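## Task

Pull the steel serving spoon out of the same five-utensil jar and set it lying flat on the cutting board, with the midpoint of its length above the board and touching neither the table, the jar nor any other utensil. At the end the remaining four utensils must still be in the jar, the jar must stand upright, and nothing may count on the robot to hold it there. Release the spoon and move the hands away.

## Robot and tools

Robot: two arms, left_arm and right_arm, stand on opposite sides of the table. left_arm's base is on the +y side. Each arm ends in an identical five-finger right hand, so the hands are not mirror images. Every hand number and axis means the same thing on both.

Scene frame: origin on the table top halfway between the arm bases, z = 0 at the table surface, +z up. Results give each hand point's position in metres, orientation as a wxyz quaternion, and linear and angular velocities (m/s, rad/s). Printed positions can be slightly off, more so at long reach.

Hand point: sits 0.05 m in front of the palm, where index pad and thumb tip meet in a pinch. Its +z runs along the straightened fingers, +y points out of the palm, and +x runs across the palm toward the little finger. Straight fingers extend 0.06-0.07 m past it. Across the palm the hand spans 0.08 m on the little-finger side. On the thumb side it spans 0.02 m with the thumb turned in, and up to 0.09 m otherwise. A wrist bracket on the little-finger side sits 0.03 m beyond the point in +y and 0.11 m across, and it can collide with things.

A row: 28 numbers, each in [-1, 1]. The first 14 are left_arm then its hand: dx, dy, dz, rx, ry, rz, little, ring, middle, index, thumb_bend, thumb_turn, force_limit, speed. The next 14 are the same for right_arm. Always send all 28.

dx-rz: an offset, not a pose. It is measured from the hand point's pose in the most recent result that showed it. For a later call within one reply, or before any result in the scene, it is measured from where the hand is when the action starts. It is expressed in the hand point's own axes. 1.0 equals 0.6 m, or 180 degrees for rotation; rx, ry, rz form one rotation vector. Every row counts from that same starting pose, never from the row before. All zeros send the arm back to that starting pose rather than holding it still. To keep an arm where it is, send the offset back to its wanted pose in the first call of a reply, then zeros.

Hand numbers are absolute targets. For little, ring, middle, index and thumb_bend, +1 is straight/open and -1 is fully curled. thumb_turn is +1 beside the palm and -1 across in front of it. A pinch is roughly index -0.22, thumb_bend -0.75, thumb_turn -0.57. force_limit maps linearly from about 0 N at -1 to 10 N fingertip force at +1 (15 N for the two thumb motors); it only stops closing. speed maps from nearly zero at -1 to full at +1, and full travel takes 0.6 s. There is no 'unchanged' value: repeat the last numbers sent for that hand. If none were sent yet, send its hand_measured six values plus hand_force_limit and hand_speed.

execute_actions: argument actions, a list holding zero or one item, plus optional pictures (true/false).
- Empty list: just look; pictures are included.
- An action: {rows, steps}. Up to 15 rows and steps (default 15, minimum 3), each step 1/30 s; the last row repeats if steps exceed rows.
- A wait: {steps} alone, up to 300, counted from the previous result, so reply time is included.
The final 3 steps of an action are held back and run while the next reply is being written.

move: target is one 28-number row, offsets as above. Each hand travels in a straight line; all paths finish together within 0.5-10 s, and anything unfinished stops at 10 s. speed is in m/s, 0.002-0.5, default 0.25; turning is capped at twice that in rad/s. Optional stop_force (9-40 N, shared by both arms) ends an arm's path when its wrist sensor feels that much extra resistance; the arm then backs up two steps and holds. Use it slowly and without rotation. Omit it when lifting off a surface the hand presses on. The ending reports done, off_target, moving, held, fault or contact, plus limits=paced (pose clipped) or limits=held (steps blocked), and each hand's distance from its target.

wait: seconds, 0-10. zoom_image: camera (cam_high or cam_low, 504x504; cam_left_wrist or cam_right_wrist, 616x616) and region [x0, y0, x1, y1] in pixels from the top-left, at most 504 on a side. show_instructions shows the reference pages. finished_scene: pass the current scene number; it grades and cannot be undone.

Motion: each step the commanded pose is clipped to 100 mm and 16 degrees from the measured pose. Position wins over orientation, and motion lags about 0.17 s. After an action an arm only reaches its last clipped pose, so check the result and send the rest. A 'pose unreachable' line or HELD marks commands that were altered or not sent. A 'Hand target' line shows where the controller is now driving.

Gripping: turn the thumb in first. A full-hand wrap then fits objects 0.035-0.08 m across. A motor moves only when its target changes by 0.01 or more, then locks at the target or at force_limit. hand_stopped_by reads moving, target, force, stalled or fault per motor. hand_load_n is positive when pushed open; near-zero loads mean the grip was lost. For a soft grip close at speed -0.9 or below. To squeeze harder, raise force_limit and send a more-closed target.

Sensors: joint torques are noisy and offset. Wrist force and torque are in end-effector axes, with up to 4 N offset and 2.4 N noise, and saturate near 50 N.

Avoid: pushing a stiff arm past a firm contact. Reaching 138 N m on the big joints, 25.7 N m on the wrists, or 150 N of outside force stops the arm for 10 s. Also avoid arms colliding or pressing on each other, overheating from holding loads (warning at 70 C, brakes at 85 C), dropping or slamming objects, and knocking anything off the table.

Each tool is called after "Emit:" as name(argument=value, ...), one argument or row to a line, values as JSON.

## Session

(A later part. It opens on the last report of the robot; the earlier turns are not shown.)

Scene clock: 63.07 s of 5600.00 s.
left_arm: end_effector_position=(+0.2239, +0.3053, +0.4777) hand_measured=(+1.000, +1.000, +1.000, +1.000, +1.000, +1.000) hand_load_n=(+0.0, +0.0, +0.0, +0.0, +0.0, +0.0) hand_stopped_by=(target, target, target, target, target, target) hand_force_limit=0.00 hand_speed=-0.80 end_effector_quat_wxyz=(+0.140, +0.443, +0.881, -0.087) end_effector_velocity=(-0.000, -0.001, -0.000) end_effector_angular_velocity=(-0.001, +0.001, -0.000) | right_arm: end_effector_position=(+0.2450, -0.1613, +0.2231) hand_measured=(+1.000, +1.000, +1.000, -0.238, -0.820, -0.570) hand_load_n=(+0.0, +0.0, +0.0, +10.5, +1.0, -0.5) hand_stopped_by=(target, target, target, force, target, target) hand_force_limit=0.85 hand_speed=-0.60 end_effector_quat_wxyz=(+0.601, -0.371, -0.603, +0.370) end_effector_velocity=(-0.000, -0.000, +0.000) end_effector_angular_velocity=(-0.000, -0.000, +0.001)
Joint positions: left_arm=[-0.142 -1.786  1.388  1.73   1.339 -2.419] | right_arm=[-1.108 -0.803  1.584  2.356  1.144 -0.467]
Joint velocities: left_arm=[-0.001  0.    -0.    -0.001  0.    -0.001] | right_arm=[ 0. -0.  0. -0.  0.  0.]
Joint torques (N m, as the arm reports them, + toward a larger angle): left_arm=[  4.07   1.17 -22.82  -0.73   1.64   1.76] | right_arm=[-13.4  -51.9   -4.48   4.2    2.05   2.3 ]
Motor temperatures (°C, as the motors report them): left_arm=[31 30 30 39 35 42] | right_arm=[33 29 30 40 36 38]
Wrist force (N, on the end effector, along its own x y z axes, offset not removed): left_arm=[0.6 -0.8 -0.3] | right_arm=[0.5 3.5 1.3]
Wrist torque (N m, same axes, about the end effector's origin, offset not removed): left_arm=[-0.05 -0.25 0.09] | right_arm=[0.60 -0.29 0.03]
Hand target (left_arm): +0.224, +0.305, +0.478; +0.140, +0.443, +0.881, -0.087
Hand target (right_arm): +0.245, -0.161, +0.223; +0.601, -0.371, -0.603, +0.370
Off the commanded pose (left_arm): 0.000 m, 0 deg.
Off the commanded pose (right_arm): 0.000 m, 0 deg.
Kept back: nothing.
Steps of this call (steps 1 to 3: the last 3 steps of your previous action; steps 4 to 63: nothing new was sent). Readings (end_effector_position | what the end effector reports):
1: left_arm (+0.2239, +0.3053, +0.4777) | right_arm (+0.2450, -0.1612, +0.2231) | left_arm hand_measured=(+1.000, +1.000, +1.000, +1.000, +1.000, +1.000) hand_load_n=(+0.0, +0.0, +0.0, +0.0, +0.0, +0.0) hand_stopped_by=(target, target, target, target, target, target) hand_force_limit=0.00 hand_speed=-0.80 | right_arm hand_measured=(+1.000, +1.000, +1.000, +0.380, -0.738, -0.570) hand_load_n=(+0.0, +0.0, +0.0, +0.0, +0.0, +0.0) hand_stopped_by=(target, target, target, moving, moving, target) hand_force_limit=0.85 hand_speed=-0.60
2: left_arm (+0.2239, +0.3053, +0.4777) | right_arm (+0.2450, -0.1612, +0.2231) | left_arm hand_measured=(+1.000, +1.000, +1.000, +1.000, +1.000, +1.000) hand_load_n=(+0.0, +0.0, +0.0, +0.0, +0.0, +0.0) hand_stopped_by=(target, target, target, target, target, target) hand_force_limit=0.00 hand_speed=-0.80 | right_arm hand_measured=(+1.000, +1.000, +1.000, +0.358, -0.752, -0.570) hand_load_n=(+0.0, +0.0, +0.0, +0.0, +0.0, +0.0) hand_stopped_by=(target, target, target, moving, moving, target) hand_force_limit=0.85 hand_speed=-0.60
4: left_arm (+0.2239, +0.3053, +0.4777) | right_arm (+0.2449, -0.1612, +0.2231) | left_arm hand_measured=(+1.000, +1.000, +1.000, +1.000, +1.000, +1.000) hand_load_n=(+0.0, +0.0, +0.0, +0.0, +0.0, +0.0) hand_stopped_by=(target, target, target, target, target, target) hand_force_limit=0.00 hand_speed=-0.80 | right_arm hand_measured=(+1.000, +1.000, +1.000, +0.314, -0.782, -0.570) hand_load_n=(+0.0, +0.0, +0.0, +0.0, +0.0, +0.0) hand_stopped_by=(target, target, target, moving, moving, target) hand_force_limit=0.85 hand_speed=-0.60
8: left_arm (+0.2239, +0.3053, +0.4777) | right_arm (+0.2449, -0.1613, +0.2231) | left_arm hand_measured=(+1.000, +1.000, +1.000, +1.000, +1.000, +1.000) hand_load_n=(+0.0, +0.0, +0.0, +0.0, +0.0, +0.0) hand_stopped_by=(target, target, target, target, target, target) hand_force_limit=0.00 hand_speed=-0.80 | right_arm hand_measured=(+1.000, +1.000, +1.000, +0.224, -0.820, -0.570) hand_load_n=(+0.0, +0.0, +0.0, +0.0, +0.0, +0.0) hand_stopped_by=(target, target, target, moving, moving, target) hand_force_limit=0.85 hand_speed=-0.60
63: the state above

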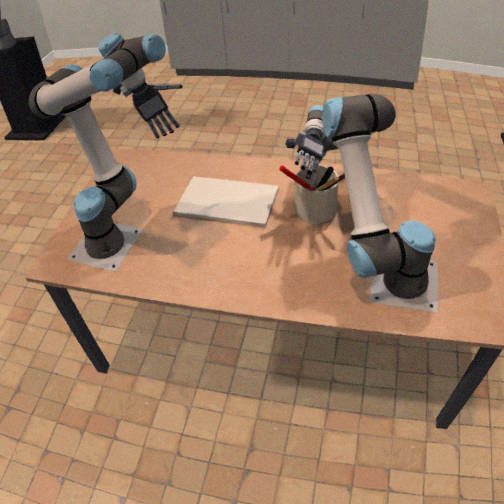

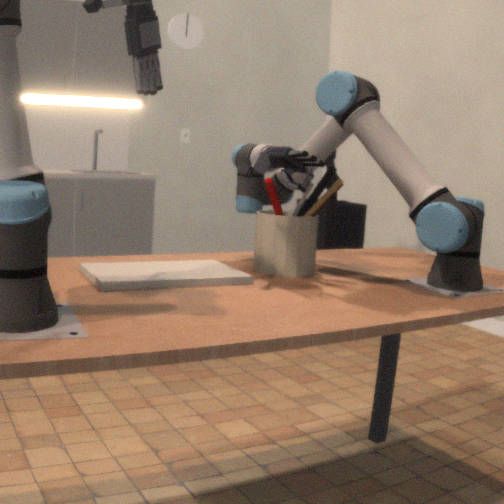

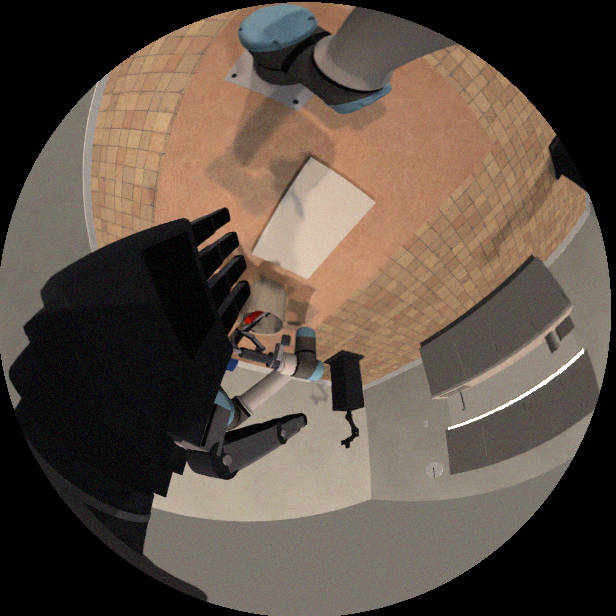

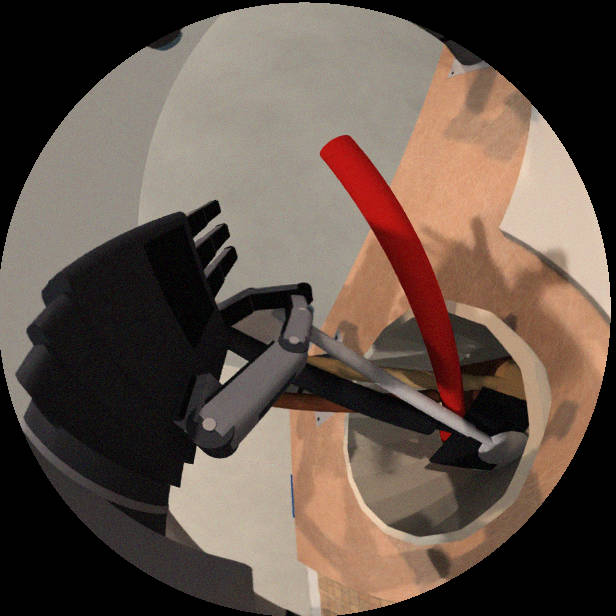

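Emit:
move(
  target=[0,0,0,0,0,0,1,1,1,1,1,1,0,-0.8, 0,0,0,0,0,0,1,1,1,0.6,-0.6,-0.57,0.85,0],
)

Emit:
move(
  target=[0,0,0,0,0,0,1,1,1,1,1,1,0,-0.8, -0.027,-0.005,0,0,0,0,1,1,1,0.6,-0.6,-0.57,0.85,0],
  speed=0.01,
  stop_force=9,
)

Emit:
move(
  target=[0,0,0,0,0,0,1,1,1,1,1,1,0,-0.8, 0,0,0,0,0,0,1,1,1,-0.5,-0.82,-0.57,0.85,-0.6],
)

Emit:
zoom_image(
  camera="cam_right_wrist",
  region=[200, 220, 440, 460],
)

Emit:
zoom_image(
  camera="cam_low",
  region=[250, 120, 370, 240],
)

Scene clock: 64.10 s of 5600.00 s.
left_arm: end_effector_position=(+0.2239, +0.3053, +0.4777) hand_measured=(+1.000, +1.000, +1.000, +1.000, +1.000, +1.000) hand_load_n=(+0.0, +0.0, +0.0, +0.0, +0.0, +0.0) hand_stopped_by=(target, target, target, target, target, target) hand_force_limit=0.00 hand_speed=-0.80 end_effector_quat_wxyz=(+0.140, +0.443, +0.881, -0.087) end_effector_velocity=(-0.000, +0.000, +0.000) end_effector_angular_velocity=(-0.002, +0.001, -0.001) | right_arm: end_effector_position=(+0.2450, -0.1613, +0.2231) hand_measured=(+1.000, +1.000, +1.000, +0.600, -0.600, -0.570) hand_load_n=(+0.0, +0.0, +0.0, +0.0, +0.0, +0.0) hand_stopped_by=(target, target, target, target, target, target) hand_force_limit=0.85 hand_speed=0.00 end_effector_quat_wxyz=(+0.601, -0.371, -0.603, +0.370) end_effector_velocity=(-0.001, +0.001, +0.000) end_effector_angular_velocity=(+0.000, -0.000, +0.001)
Joint positions: left_arm=[-0.142 -1.786  1.388  1.73   1.339 -2.419] | right_arm=[-1.108 -0.803  1.584  2.356  1.144 -0.467]
Joint velocities: left_arm=[-0.    -0.001 -0.    -0.001  0.001  0.   ] | right_arm=[ 0.002 -0.     0.    -0.    -0.001 -0.   ]
Joint torques (N m, as the arm reports them, + toward a larger angle): left_arm=[  3.39   0.77 -22.82  -0.72   1.66   1.69] | right_arm=[-13.38 -50.9   -3.57   4.27   1.86   2.31]
Motor temperatures (°C, as the motors report them): left_arm=[31 30 30 39 35 42] | right_arm=[33 29 30 40 36 38]
Wrist force (N, on the end effector, along its own x y z axes, offset not removed): left_arm=[-0.9 -0.1 0.9] | right_arm=[1.1 2.7 1.8]
Wrist torque (N m, same axes, about the end effector's origin, offset not removed): left_arm=[0.03 -0.05 0.01] | right_arm=[0.43 -0.42 0.11]
Hand target (left_arm): +0.224, +0.305, +0.478; +0.140, +0.443, +0.881, -0.087
Hand target (right_arm): +0.245, -0.161, +0.223; +0.601, -0.371, -0.603, +0.370
Off the commanded pose (left_arm): 0.000 m, 0 deg.
Off the commanded pose (right_arm): 0.000 m, 0 deg.
Kept back: nothing.
move: done

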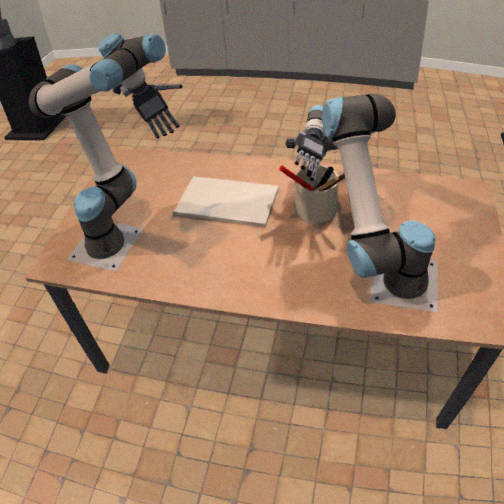

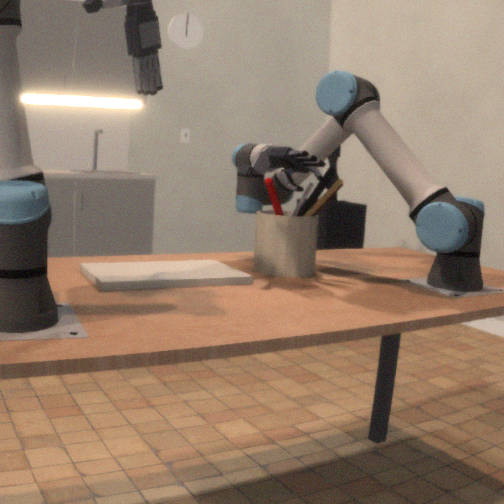

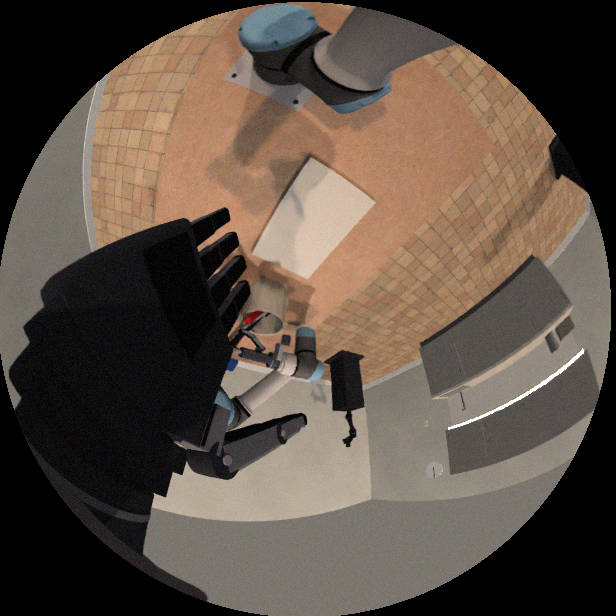

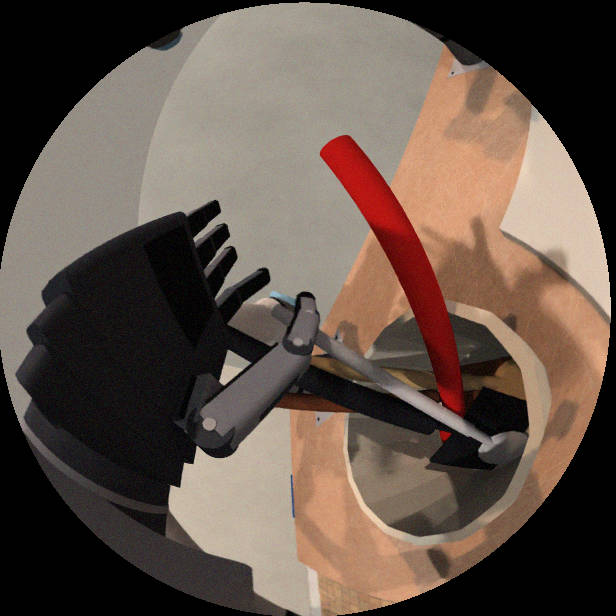

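Scene clock: 65.97 s of 5600.00 s.
left_arm: end_effector_position=(+0.2239, +0.3053, +0.4777) hand_measured=(+1.000, +1.000, +1.000, +1.000, +1.000, +1.000) hand_load_n=(+0.0, +0.0, +0.0, +0.0, +0.0, +0.0) hand_stopped_by=(target, target, target, target, target, target) hand_force_limit=0.00 hand_speed=-0.80 end_effector_quat_wxyz=(+0.140, +0.443, +0.881, -0.087) end_effector_velocity=(-0.000, -0.000, -0.000) end_effector_angular_velocity=(+0.000, -0.001, -0.000) | right_arm: end_effector_position=(+0.2450, -0.1767, +0.2186) hand_measured=(+1.000, +1.000, +1.000, +0.600, -0.600, -0.570) hand_load_n=(+0.0, +0.0, +0.0, +0.0, -0.5, -0.5) hand_stopped_by=(target, target, target, target, target, target) hand_force_limit=0.85 hand_speed=0.00 end_effector_quat_wxyz=(+0.601, -0.371, -0.603, +0.370) end_effector_velocity=(-0.000, -0.003, -0.001) end_effector_angular_velocity=(-0.000, -0.001, -0.000)
Joint positions: left_arm=[-0.142 -1.786  1.388  1.73   1.339 -2.419] | right_arm=[-1.132 -0.811  1.618  2.331  1.169 -0.467]
Joint velocities: left_arm=[-0.     0.001  0.001 -0.001 -0.001 -0.   ] | right_arm=[-0.005 -0.002  0.006 -0.005  0.005  0.   ]
Joint torques (N m, as the arm reports them, + toward a larger angle): left_arm=[  3.4    1.37 -23.11  -0.64   1.86   1.79] | right_arm=[-12.19 -50.28  -6.31  -0.56   2.38  -1.7 ]
Motor temperatures (°C, as the motors report them): left_arm=[31 30 30 39 35 42] | right_arm=[33 29 30 40 36 38]
Wrist force (N, on the end effector, along its own x y z axes, offset not removed): left_arm=[0.3 -0.7 1.2] | right_arm=[0.9 1.0 0.7]
Wrist torque (N m, same axes, about the end effector's origin, offset not removed): left_arm=[-0.14 -0.33 0.08] | right_arm=[0.31 -0.25 -0.09]
Hand target (left_arm): +0.224, +0.305, +0.478; +0.140, +0.443, +0.881, -0.087
Hand target (right_arm): +0.245, -0.177, +0.218; +0.601, -0.371, -0.603, +0.370
Off the commanded pose (left_arm): 0.000 m, 0 deg.
Off the commanded pose (right_arm): 0.000 m, 0 deg.
Kept back: nothing.
move: done

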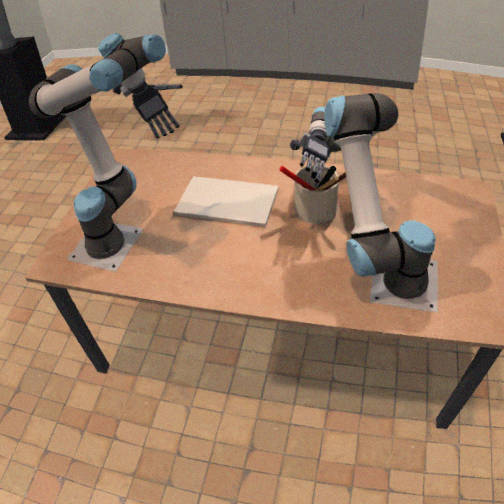

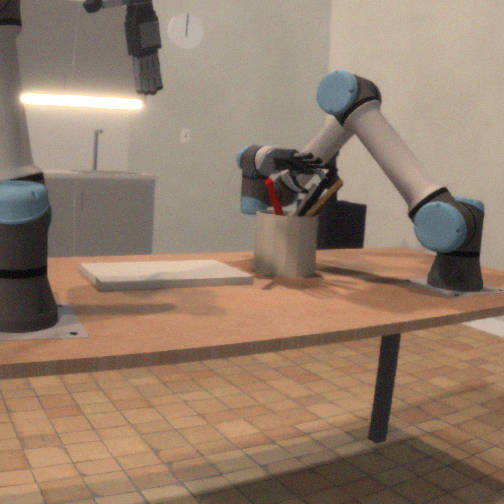

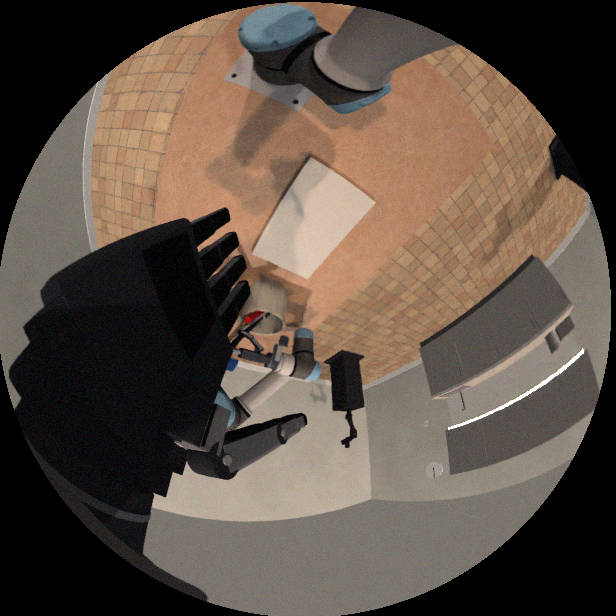

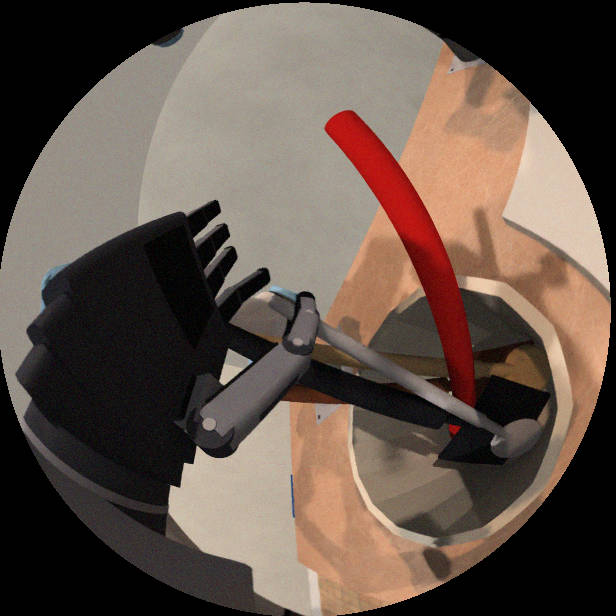

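Scene clock: 67.50 s of 5600.00 s.
left_arm: end_effector_position=(+0.2239, +0.3053, +0.4777) hand_measured=(+1.000, +1.000, +1.000, +1.000, +1.000, +1.000) hand_load_n=(+0.0, +0.0, +0.0, +0.0, +0.0, +0.0) hand_stopped_by=(target, target, target, target, target, target) hand_force_limit=0.00 hand_speed=-0.80 end_effector_quat_wxyz=(+0.140, +0.443, +0.881, -0.087) end_effector_velocity=(-0.000, -0.001, -0.000) end_effector_angular_velocity=(+0.001, +0.000, -0.001) | right_arm: end_effector_position=(+0.2450, -0.1767, +0.2186) hand_measured=(+1.000, +1.000, +1.000, -0.236, -0.818, -0.570) hand_load_n=(+0.0, +0.0, +0.0, +10.5, +1.0, -0.5) hand_stopped_by=(target, target, target, force, target, target) hand_force_limit=0.85 hand_speed=-0.60 end_effector_quat_wxyz=(+0.601, -0.371, -0.603, +0.370) end_effector_velocity=(+0.000, -0.000, -0.000) end_effector_angular_velocity=(+0.000, -0.000, +0.000)
Joint positions: left_arm=[-0.142 -1.786  1.388  1.73   1.339 -2.419] | right_arm=[-1.132 -0.811  1.618  2.331  1.169 -0.467]
Joint velocities: left_arm=[-0.     0.002 -0.    -0.001  0.     0.   ] | right_arm=[-0.001  0.    -0.    -0.     0.001 -0.   ]
Joint torques (N m, as the arm reports them, + toward a larger angle): left_arm=[  3.94   1.55 -23.23  -0.6    1.6    1.77] | right_arm=[ 14.13 -30.83 -24.6    2.5   -1.82  -1.93]
Motor temperatures (°C, as the motors report them): left_arm=[31 30 30 39 35 42] | right_arm=[33 29 30 40 36 38]
Wrist force (N, on the end effector, along its own x y z axes, offset not removed): left_arm=[0.1 -1.1 0.9] | right_arm=[2.1 3.1 1.9]
Wrist torque (N m, same axes, about the end effector's origin, offset not removed): left_arm=[-0.13 -0.29 0.04] | right_arm=[0.63 -0.48 0.14]
Hand target (left_arm): +0.224, +0.305, +0.478; +0.140, +0.443, +0.881, -0.087
Hand target (right_arm): +0.245, -0.177, +0.219; +0.601, -0.371, -0.603, +0.370
Off the commanded pose (left_arm): 0.000 m, 0 deg.
Off the commanded pose (right_arm): 0.000 m, 0 deg.
Kept back: nothing.
move: done

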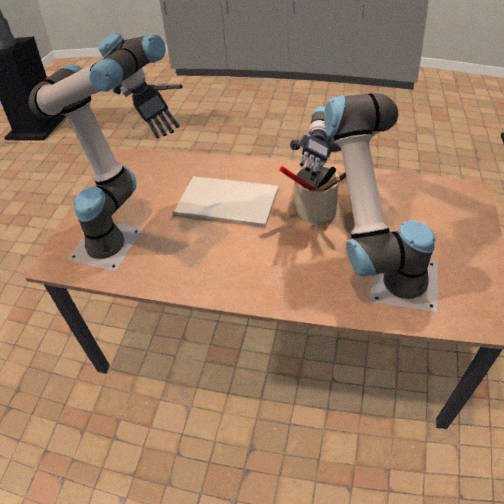

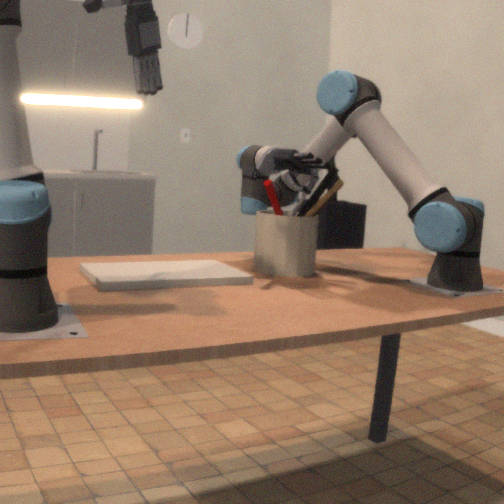

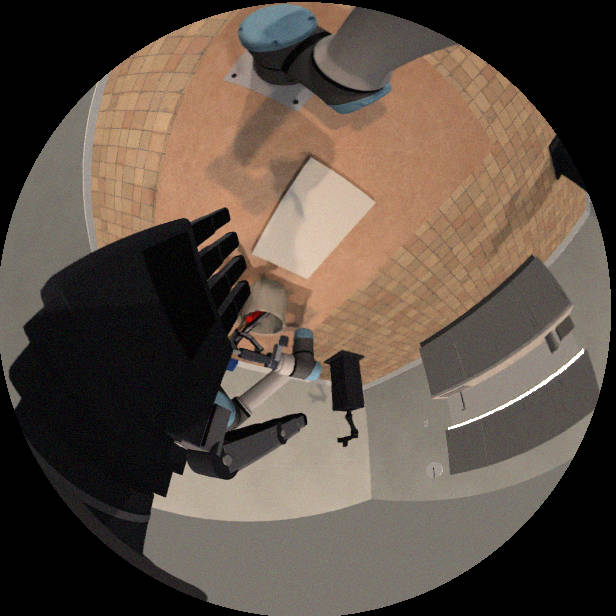

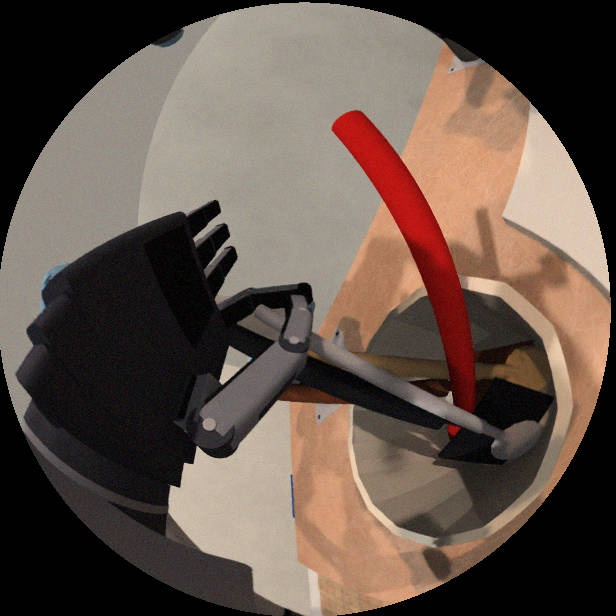

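Region (200, 220, 440, 460) of cam_right_wrist's 616x616 image, scaled by 2.100, with more detail than that image has.

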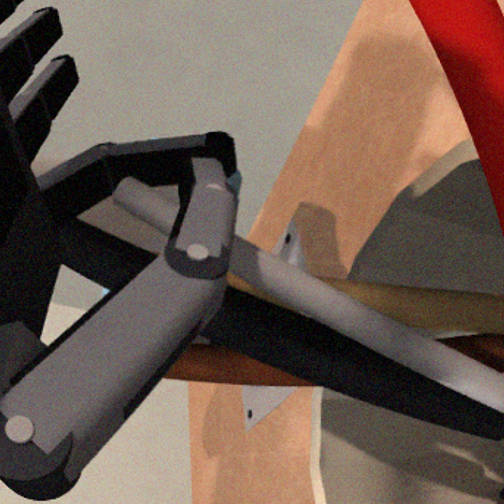

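Region (250, 120, 370, 240) of cam_low's 504x504 image, scaled by 4.200, with more detail than that image has.

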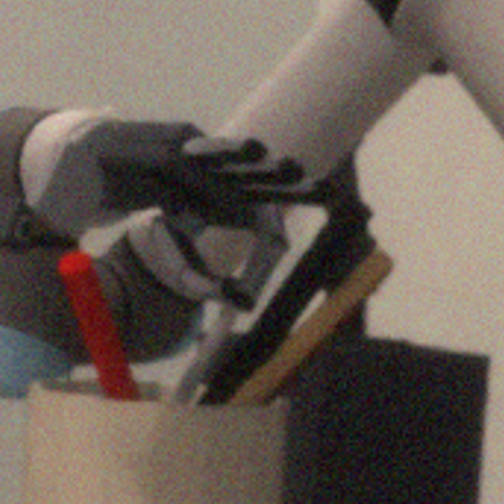

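Emit:
move(
  target=[0,0,0,0,0,0,1,1,1,1,1,1,0,-0.8, 0,0,0,0,0,0,1,1,1,0.6,-0.6,-0.57,0.85,0],
)

Emit:
move(
  target=[0,0,0,0,0,0,1,1,1,1,1,1,0,-0.8, 0,-0.03,-0.03,-0.14,0,0,1,1,1,0.6,-0.6,-0.57,0.85,0],
  speed=0.05,
)

Emit:
zoom_image(
  camera="cam_right_wrist",
  region=[200, 220, 440, 460],
)

Emit:
zoom_image(
  camera="cam_low",
  region=[250, 120, 370, 240],
)

Scene clock: 68.63 s of 5600.00 s.
left_arm: end_effector_position=(+0.2239, +0.3053, +0.4777) hand_measured=(+1.000, +1.000, +1.000, +1.000, +1.000, +1.000) hand_load_n=(+0.0, +0.0, +0.0, +0.0, +0.0, +0.0) hand_stopped_by=(target, target, target, target, target, target) hand_force_limit=0.00 hand_speed=-0.80 end_effector_quat_wxyz=(+0.140, +0.443, +0.881, -0.087) end_effector_velocity=(-0.001, -0.001, +0.000) end_effector_angular_velocity=(-0.002, +0.000, -0.002) | right_arm: end_effector_position=(+0.2450, -0.1767, +0.2186) hand_measured=(+1.000, +1.000, +1.000, +0.600, -0.600, -0.570) hand_load_n=(+0.0, +0.0, +0.0, +0.0, +0.0, +0.0) hand_stopped_by=(target, target, target, target, target, target) hand_force_limit=0.85 hand_speed=0.00 end_effector_quat_wxyz=(+0.601, -0.371, -0.603, +0.370) end_effector_velocity=(-0.000, +0.000, -0.000) end_effector_angular_velocity=(+0.000, +0.000, -0.001)
Joint positions: left_arm=[-0.142 -1.786  1.388  1.73   1.339 -2.419] | right_arm=[-1.132 -0.811  1.618  2.331  1.169 -0.467]
Joint velocities: left_arm=[-0.002 -0.    -0.    -0.001 -0.     0.   ] | right_arm=[-0.     0.     0.     0.    -0.001 -0.   ]
Joint torques (N m, as the arm reports them, + toward a larger angle): left_arm=[  3.81   0.77 -23.2   -0.64   1.63   1.8 ] | right_arm=[ 12.89 -32.41 -24.33   1.3   -1.23  -1.83]
Motor temperatures (°C, as the motors report them): left_arm=[31 30 30 39 35 42] | right_arm=[33 29 30 40 36 38]
Wrist force (N, on the end effector, along its own x y z axes, offset not removed): left_arm=[-0.6 -1.0 0.6] | right_arm=[2.0 1.5 1.9]
Wrist torque (N m, same axes, about the end effector's origin, offset not removed): left_arm=[-0.15 -0.13 0.02] | right_arm=[0.33 -0.49 0.16]
Hand target (left_arm): +0.224, +0.305, +0.478; +0.140, +0.443, +0.881, -0.087
Hand target (right_arm): +0.245, -0.177, +0.219; +0.601, -0.371, -0.603, +0.370
Off the commanded pose (left_arm): 0.000 m, 0 deg.
Off the commanded pose (right_arm): 0.000 m, 0 deg.
Kept back: nothing.
move: done

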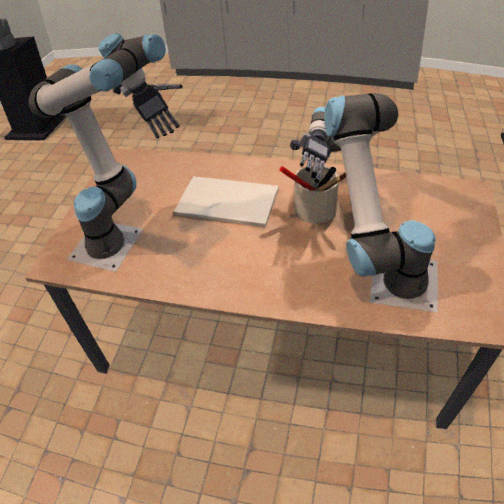

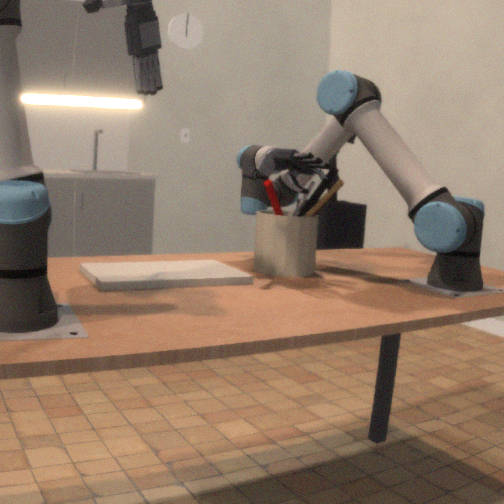

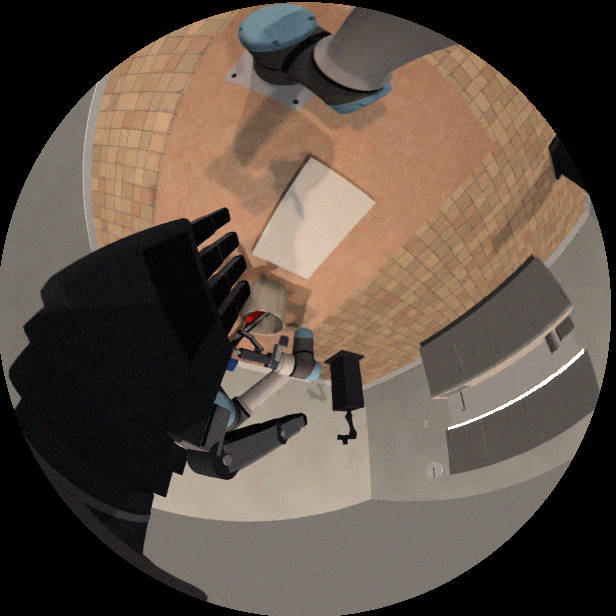

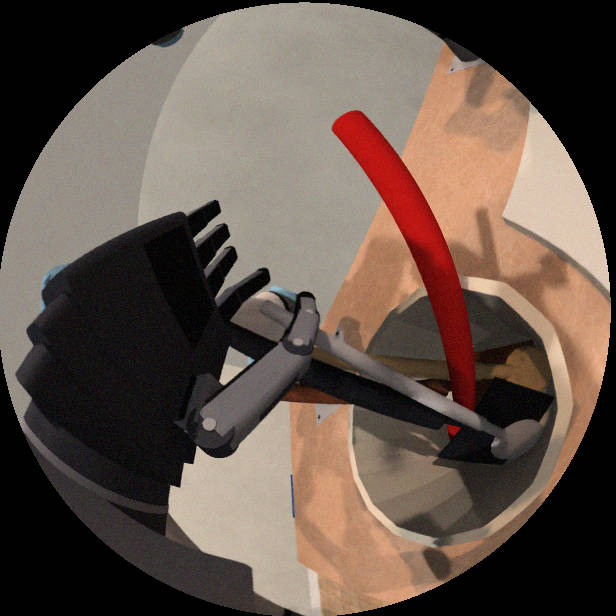

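Scene clock: 73.33 s of 5600.00 s.
left_arm: end_effector_position=(+0.2239, +0.3053, +0.4777) hand_measured=(+1.000, +1.000, +1.000, +1.000, +1.000, +1.000) hand_load_n=(+0.0, +0.0, +0.0, +0.0, +0.0, +0.0) hand_stopped_by=(target, target, target, target, target, target) hand_force_limit=0.00 hand_speed=-0.80 end_effector_quat_wxyz=(+0.140, +0.443, +0.881, -0.087) end_effector_velocity=(+0.001, +0.001, +0.000) end_effector_angular_velocity=(-0.000, -0.000, +0.001) | right_arm: end_effector_position=(+0.2628, -0.1848, +0.2345) hand_measured=(+1.000, +1.000, +1.000, +0.600, -0.600, -0.570) hand_load_n=(+0.0, +0.0, +0.0, +0.0, +0.0, +0.0) hand_stopped_by=(target, target, target, target, target, target) hand_force_limit=0.85 hand_speed=0.00 end_effector_quat_wxyz=(-0.506, +0.493, +0.669, -0.230) end_effector_velocity=(+0.001, -0.000, +0.001) end_effector_angular_velocity=(-0.001, -0.015, -0.008)
Joint positions: left_arm=[-0.142 -1.786  1.388  1.73   1.339 -2.419] | right_arm=[-1.205 -1.014  1.612  2.096  1.077 -0.285]
Joint velocities: left_arm=[ 0.001 -0.001 -0.     0.001 -0.     0.001] | right_arm=[-0.002 -0.008  0.    -0.01  -0.003  0.009]
Joint torques (N m, as the arm reports them, + toward a larger angle): left_arm=[  4.13   0.99 -22.93  -0.7    1.65   1.85] | right_arm=[-10.92 -46.38  -5.04  -0.07  -2.4    2.1 ]
Motor temperatures (°C, as the motors report them): left_arm=[31 30 30 39 35 42] | right_arm=[33 29 30 40 36 38]
Wrist force (N, on the end effector, along its own x y z axes, offset not removed): left_arm=[-0.2 -0.6 0.5] | right_arm=[1.3 1.6 2.0]
Wrist torque (N m, same axes, about the end effector's origin, offset not removed): left_arm=[-0.14 -0.14 0.11] | right_arm=[0.26 -0.46 0.11]
Hand target (left_arm): +0.224, +0.305, +0.478; +0.140, +0.443, +0.881, -0.087
Hand target (right_arm): +0.263, -0.185, +0.235; -0.506, +0.494, +0.669, -0.229
Off the commanded pose (left_arm): 0.000 m, 0 deg.
Off the commanded pose (right_arm): 0.000 m, 0 deg.
Kept back: nothing.
move: done

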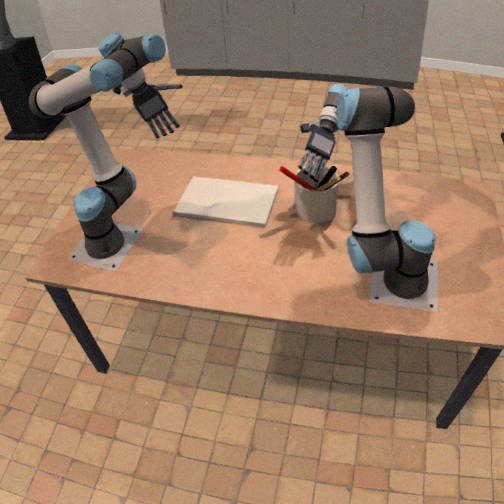

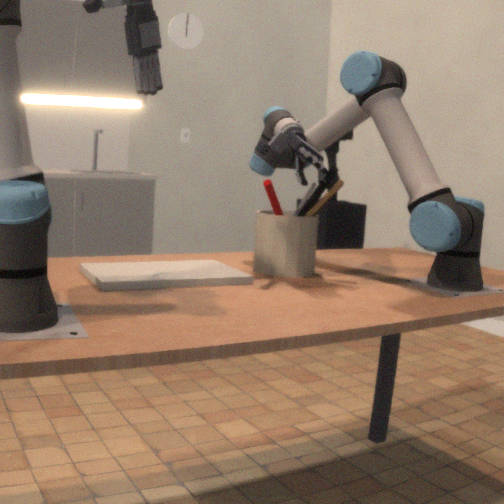

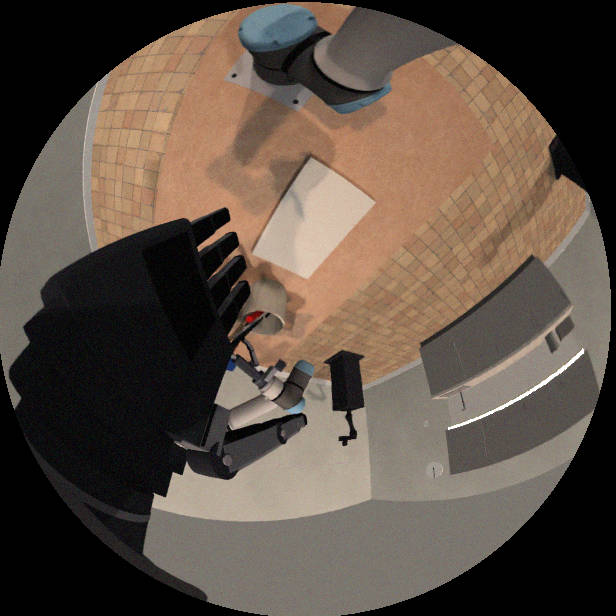

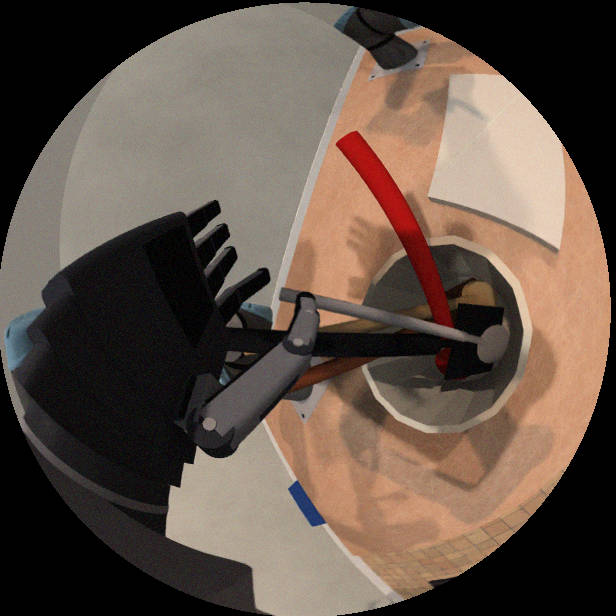

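Region (200, 220, 440, 460) of cam_right_wrist's 616x616 image, scaled by 2.100, with more detail than that image has.

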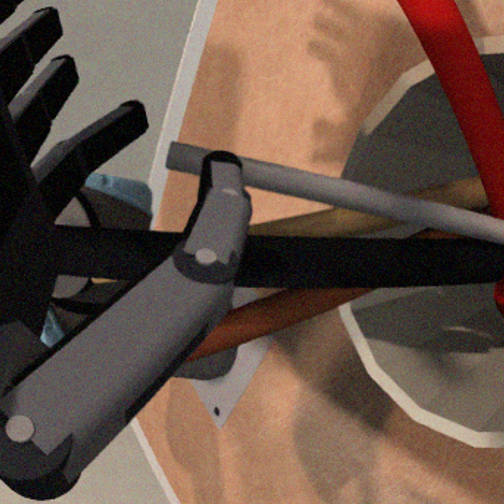

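Region (250, 120, 370, 240) of cam_low's 504x504 image, scaled by 4.200, with more detail than that image has.

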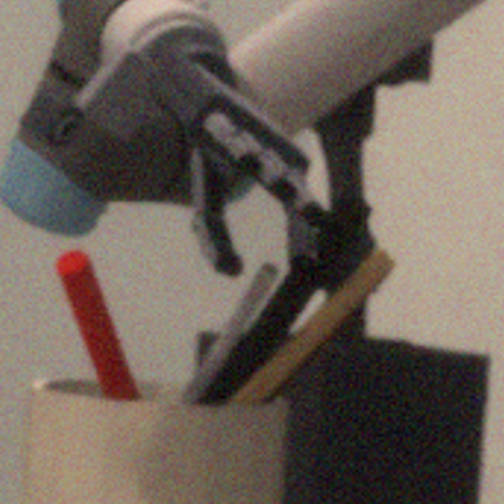

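Emit:
move(
  target=[0,0,0,0,0,0,1,1,1,1,1,1,0,-0.8, 0,0.035,0,0,0,0,1,1,1,0.6,-0.6,-0.57,0.85,0],
  speed=0.01,
  stop_force=9,
)

Emit:
move(
  target=[0,0,0,0,0,0,1,1,1,1,1,1,0,-0.8, 0,0,0,0,0,0,1,1,1,-0.5,-0.82,-0.57,0.85,-0.6],
)

Emit:
zoom_image(
  camera="cam_right_wrist",
  region=[200, 220, 440, 460],
)

Emit:
zoom_image(
  camera="cam_low",
  region=[250, 120, 370, 240],
)

Scene clock: 75.90 s of 5600.00 s.
left_arm: end_effector_position=(+0.2239, +0.3053, +0.4777) hand_measured=(+1.000, +1.000, +1.000, +1.000, +1.000, +1.000) hand_load_n=(+0.0, +0.0, +0.0, +0.0, +0.0, +0.0) hand_stopped_by=(target, target, target, target, target, target) hand_force_limit=0.00 hand_speed=-0.80 end_effector_quat_wxyz=(+0.140, +0.443, +0.881, -0.087) end_effector_velocity=(+0.000, +0.000, +0.000) end_effector_angular_velocity=(+0.000, -0.001, +0.002) | right_arm: end_effector_position=(+0.2716, -0.1764, +0.2179) hand_measured=(+1.000, +1.000, +1.000, +0.600, -0.600, -0.570) hand_load_n=(+0.0, +0.0, +0.0, +0.0, +0.0, +0.0) hand_stopped_by=(target, target, target, target, target, target) hand_force_limit=0.85 hand_speed=0.00 end_effector_quat_wxyz=(-0.506, +0.493, +0.669, -0.230) end_effector_velocity=(+0.001, +0.002, -0.002) end_effector_angular_velocity=(-0.001, +0.001, -0.001)
Joint positions: left_arm=[-0.142 -1.786  1.388  1.73   1.339 -2.419] | right_arm=[-1.195 -0.967  1.583  2.076  1.068 -0.28 ]
Joint velocities: left_arm=[ 0.001 -0.     0.     0.    -0.001 -0.001] | right_arm=[ 0.002  0.007 -0.004 -0.003 -0.003  0.002]
Joint torques (N m, as the arm reports them, + toward a larger angle): left_arm=[  3.58   0.81 -23.    -0.67   1.62   1.87] | right_arm=[ 13.03 -27.4  -23.94  -0.01  -1.92   2.52]
Motor temperatures (°C, as the motors report them): left_arm=[31 30 30 39 35 42] | right_arm=[33 29 30 40 36 38]
Wrist force (N, on the end effector, along its own x y z axes, offset not removed): left_arm=[-0.6 -1.7 1.1] | right_arm=[1.7 0.9 1.0]
Wrist torque (N m, same axes, about the end effector's origin, offset not removed): left_arm=[-0.27 -0.19 -0.03] | right_arm=[0.24 -0.41 0.12]
Hand target (left_arm): +0.224, +0.305, +0.478; +0.140, +0.443, +0.881, -0.087
Hand target (right_arm): +0.272, -0.176, +0.218; -0.506, +0.493, +0.669, -0.230
Off the commanded pose (left_arm): 0.000 m, 0 deg.
Off the commanded pose (right_arm): 0.000 m, 0 deg.
Kept back: nothing.
move: done

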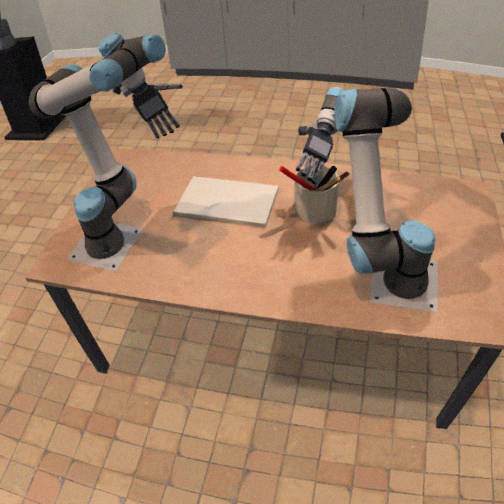

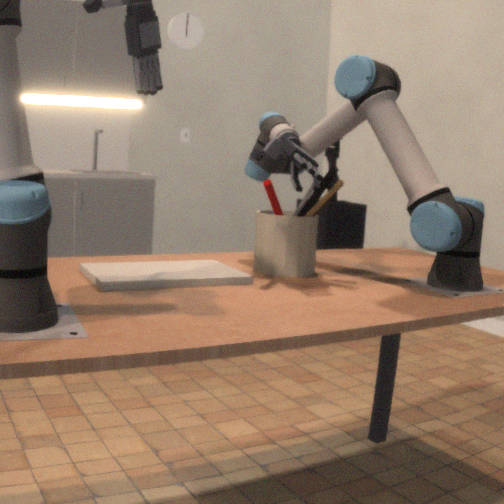

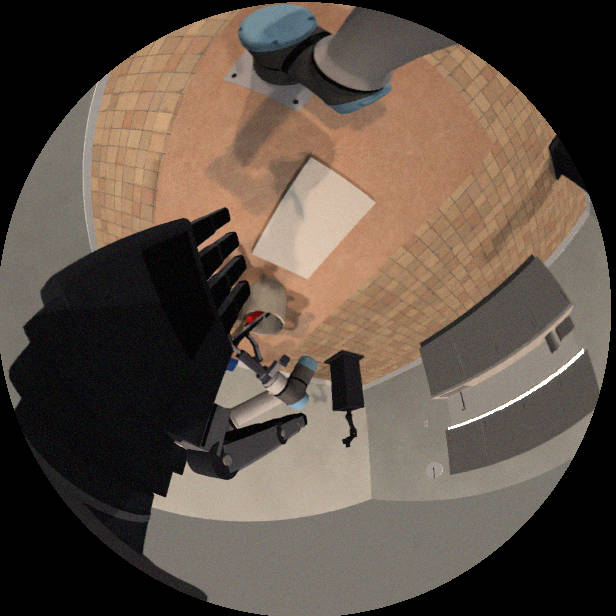

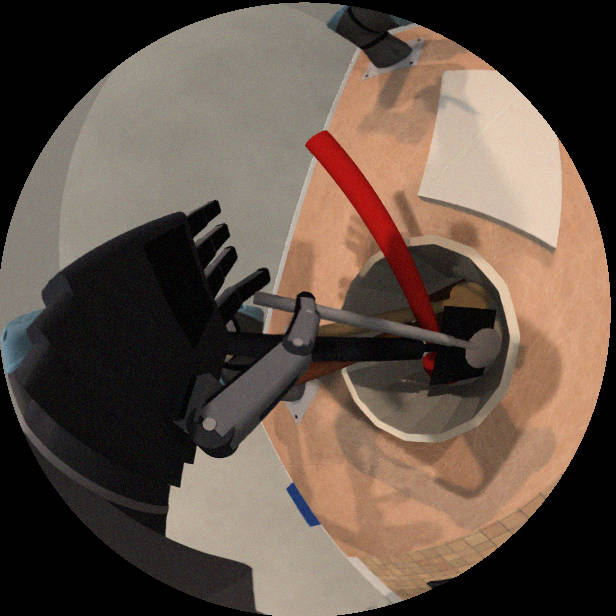

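Scene clock: 77.43 s of 5600.00 s.
left_arm: end_effector_position=(+0.2239, +0.3053, +0.4777) hand_measured=(+1.000, +1.000, +1.000, +1.000, +1.000, +1.000) hand_load_n=(+0.0, +0.0, +0.0, +0.0, +0.0, +0.0) hand_stopped_by=(target, target, target, target, target, target) hand_force_limit=0.00 hand_speed=-0.80 end_effector_quat_wxyz=(+0.140, +0.443, +0.881, -0.087) end_effector_velocity=(-0.001, -0.001, -0.001) end_effector_angular_velocity=(+0.003, +0.000, -0.000) | right_arm: end_effector_position=(+0.2716, -0.1764, +0.2179) hand_measured=(+1.000, +1.000, +1.000, -0.236, -0.820, -0.570) hand_load_n=(+0.0, +0.0, +0.0, +10.5, +1.0, -0.5) hand_stopped_by=(target, target, target, force, target, target) hand_force_limit=0.85 hand_speed=-0.60 end_effector_quat_wxyz=(-0.506, +0.493, +0.669, -0.230) end_effector_velocity=(+0.001, -0.000, -0.000) end_effector_angular_velocity=(-0.000, +0.000, -0.001)
Joint positions: left_arm=[-0.142 -1.786  1.388  1.73   1.339 -2.419] | right_arm=[-1.195 -0.967  1.583  2.076  1.068 -0.28 ]
Joint velocities: left_arm=[-0.001  0.002  0.001 -0.     0.001 -0.001] | right_arm=[-0.002  0.    -0.    -0.     0.     0.   ]
Joint torques (N m, as the arm reports them, + toward a larger angle): left_arm=[  3.39   0.96 -22.91  -0.7    1.67   1.9 ] | right_arm=[ -4.96 -36.57  -6.61  -0.36   1.51   0.38]
Motor temperatures (°C, as the motors report them): left_arm=[31 30 30 39 35 42] | right_arm=[33 29 30 40 36 38]
Wrist force (N, on the end effector, along its own x y z axes, offset not removed): left_arm=[0.2 -1.2 0.5] | right_arm=[0.5 1.6 1.8]
Wrist torque (N m, same axes, about the end effector's origin, offset not removed): left_arm=[-0.18 -0.30 0.04] | right_arm=[0.40 -0.17 0.05]
Hand target (left_arm): +0.224, +0.305, +0.478; +0.140, +0.443, +0.881, -0.087
Hand target (right_arm): +0.272, -0.176, +0.218; -0.506, +0.493, +0.669, -0.230
Off the commanded pose (left_arm): 0.000 m, 0 deg.
Off the commanded pose (right_arm): 0.000 m, 0 deg.
Kept back: nothing.
move: done

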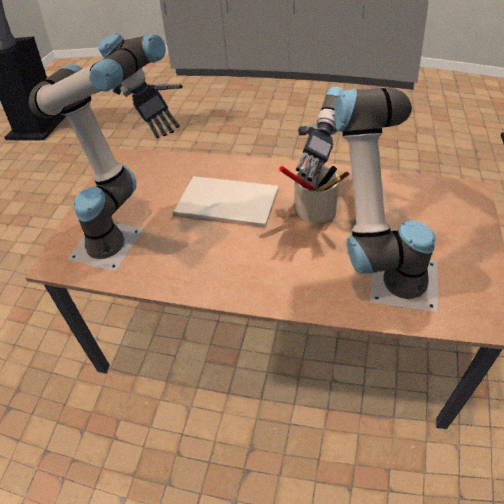

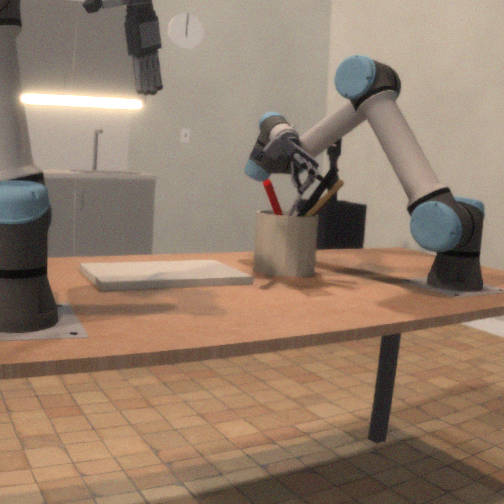

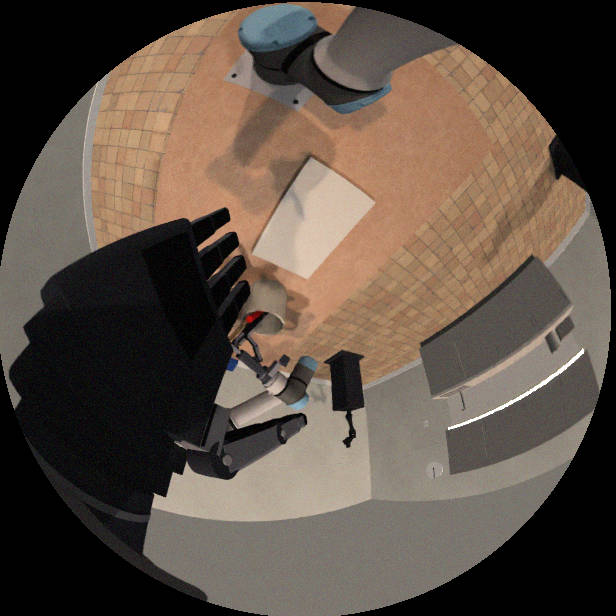

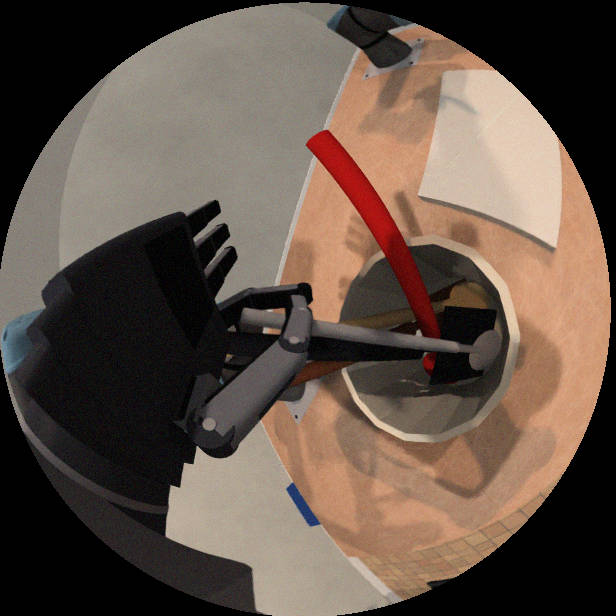

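Region (200, 220, 440, 460) of cam_right_wrist's 616x616 image, scaled by 2.100, with more detail than that image has.

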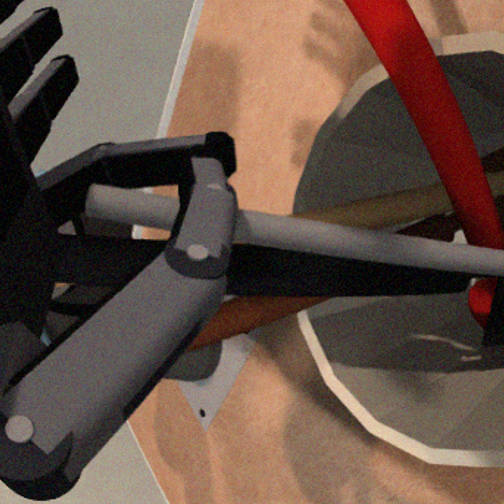

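Region (250, 120, 370, 240) of cam_low's 504x504 image, scaled by 4.200, with more detail than that image has.

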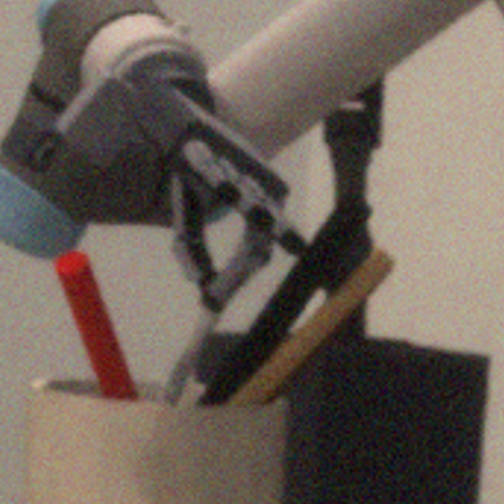

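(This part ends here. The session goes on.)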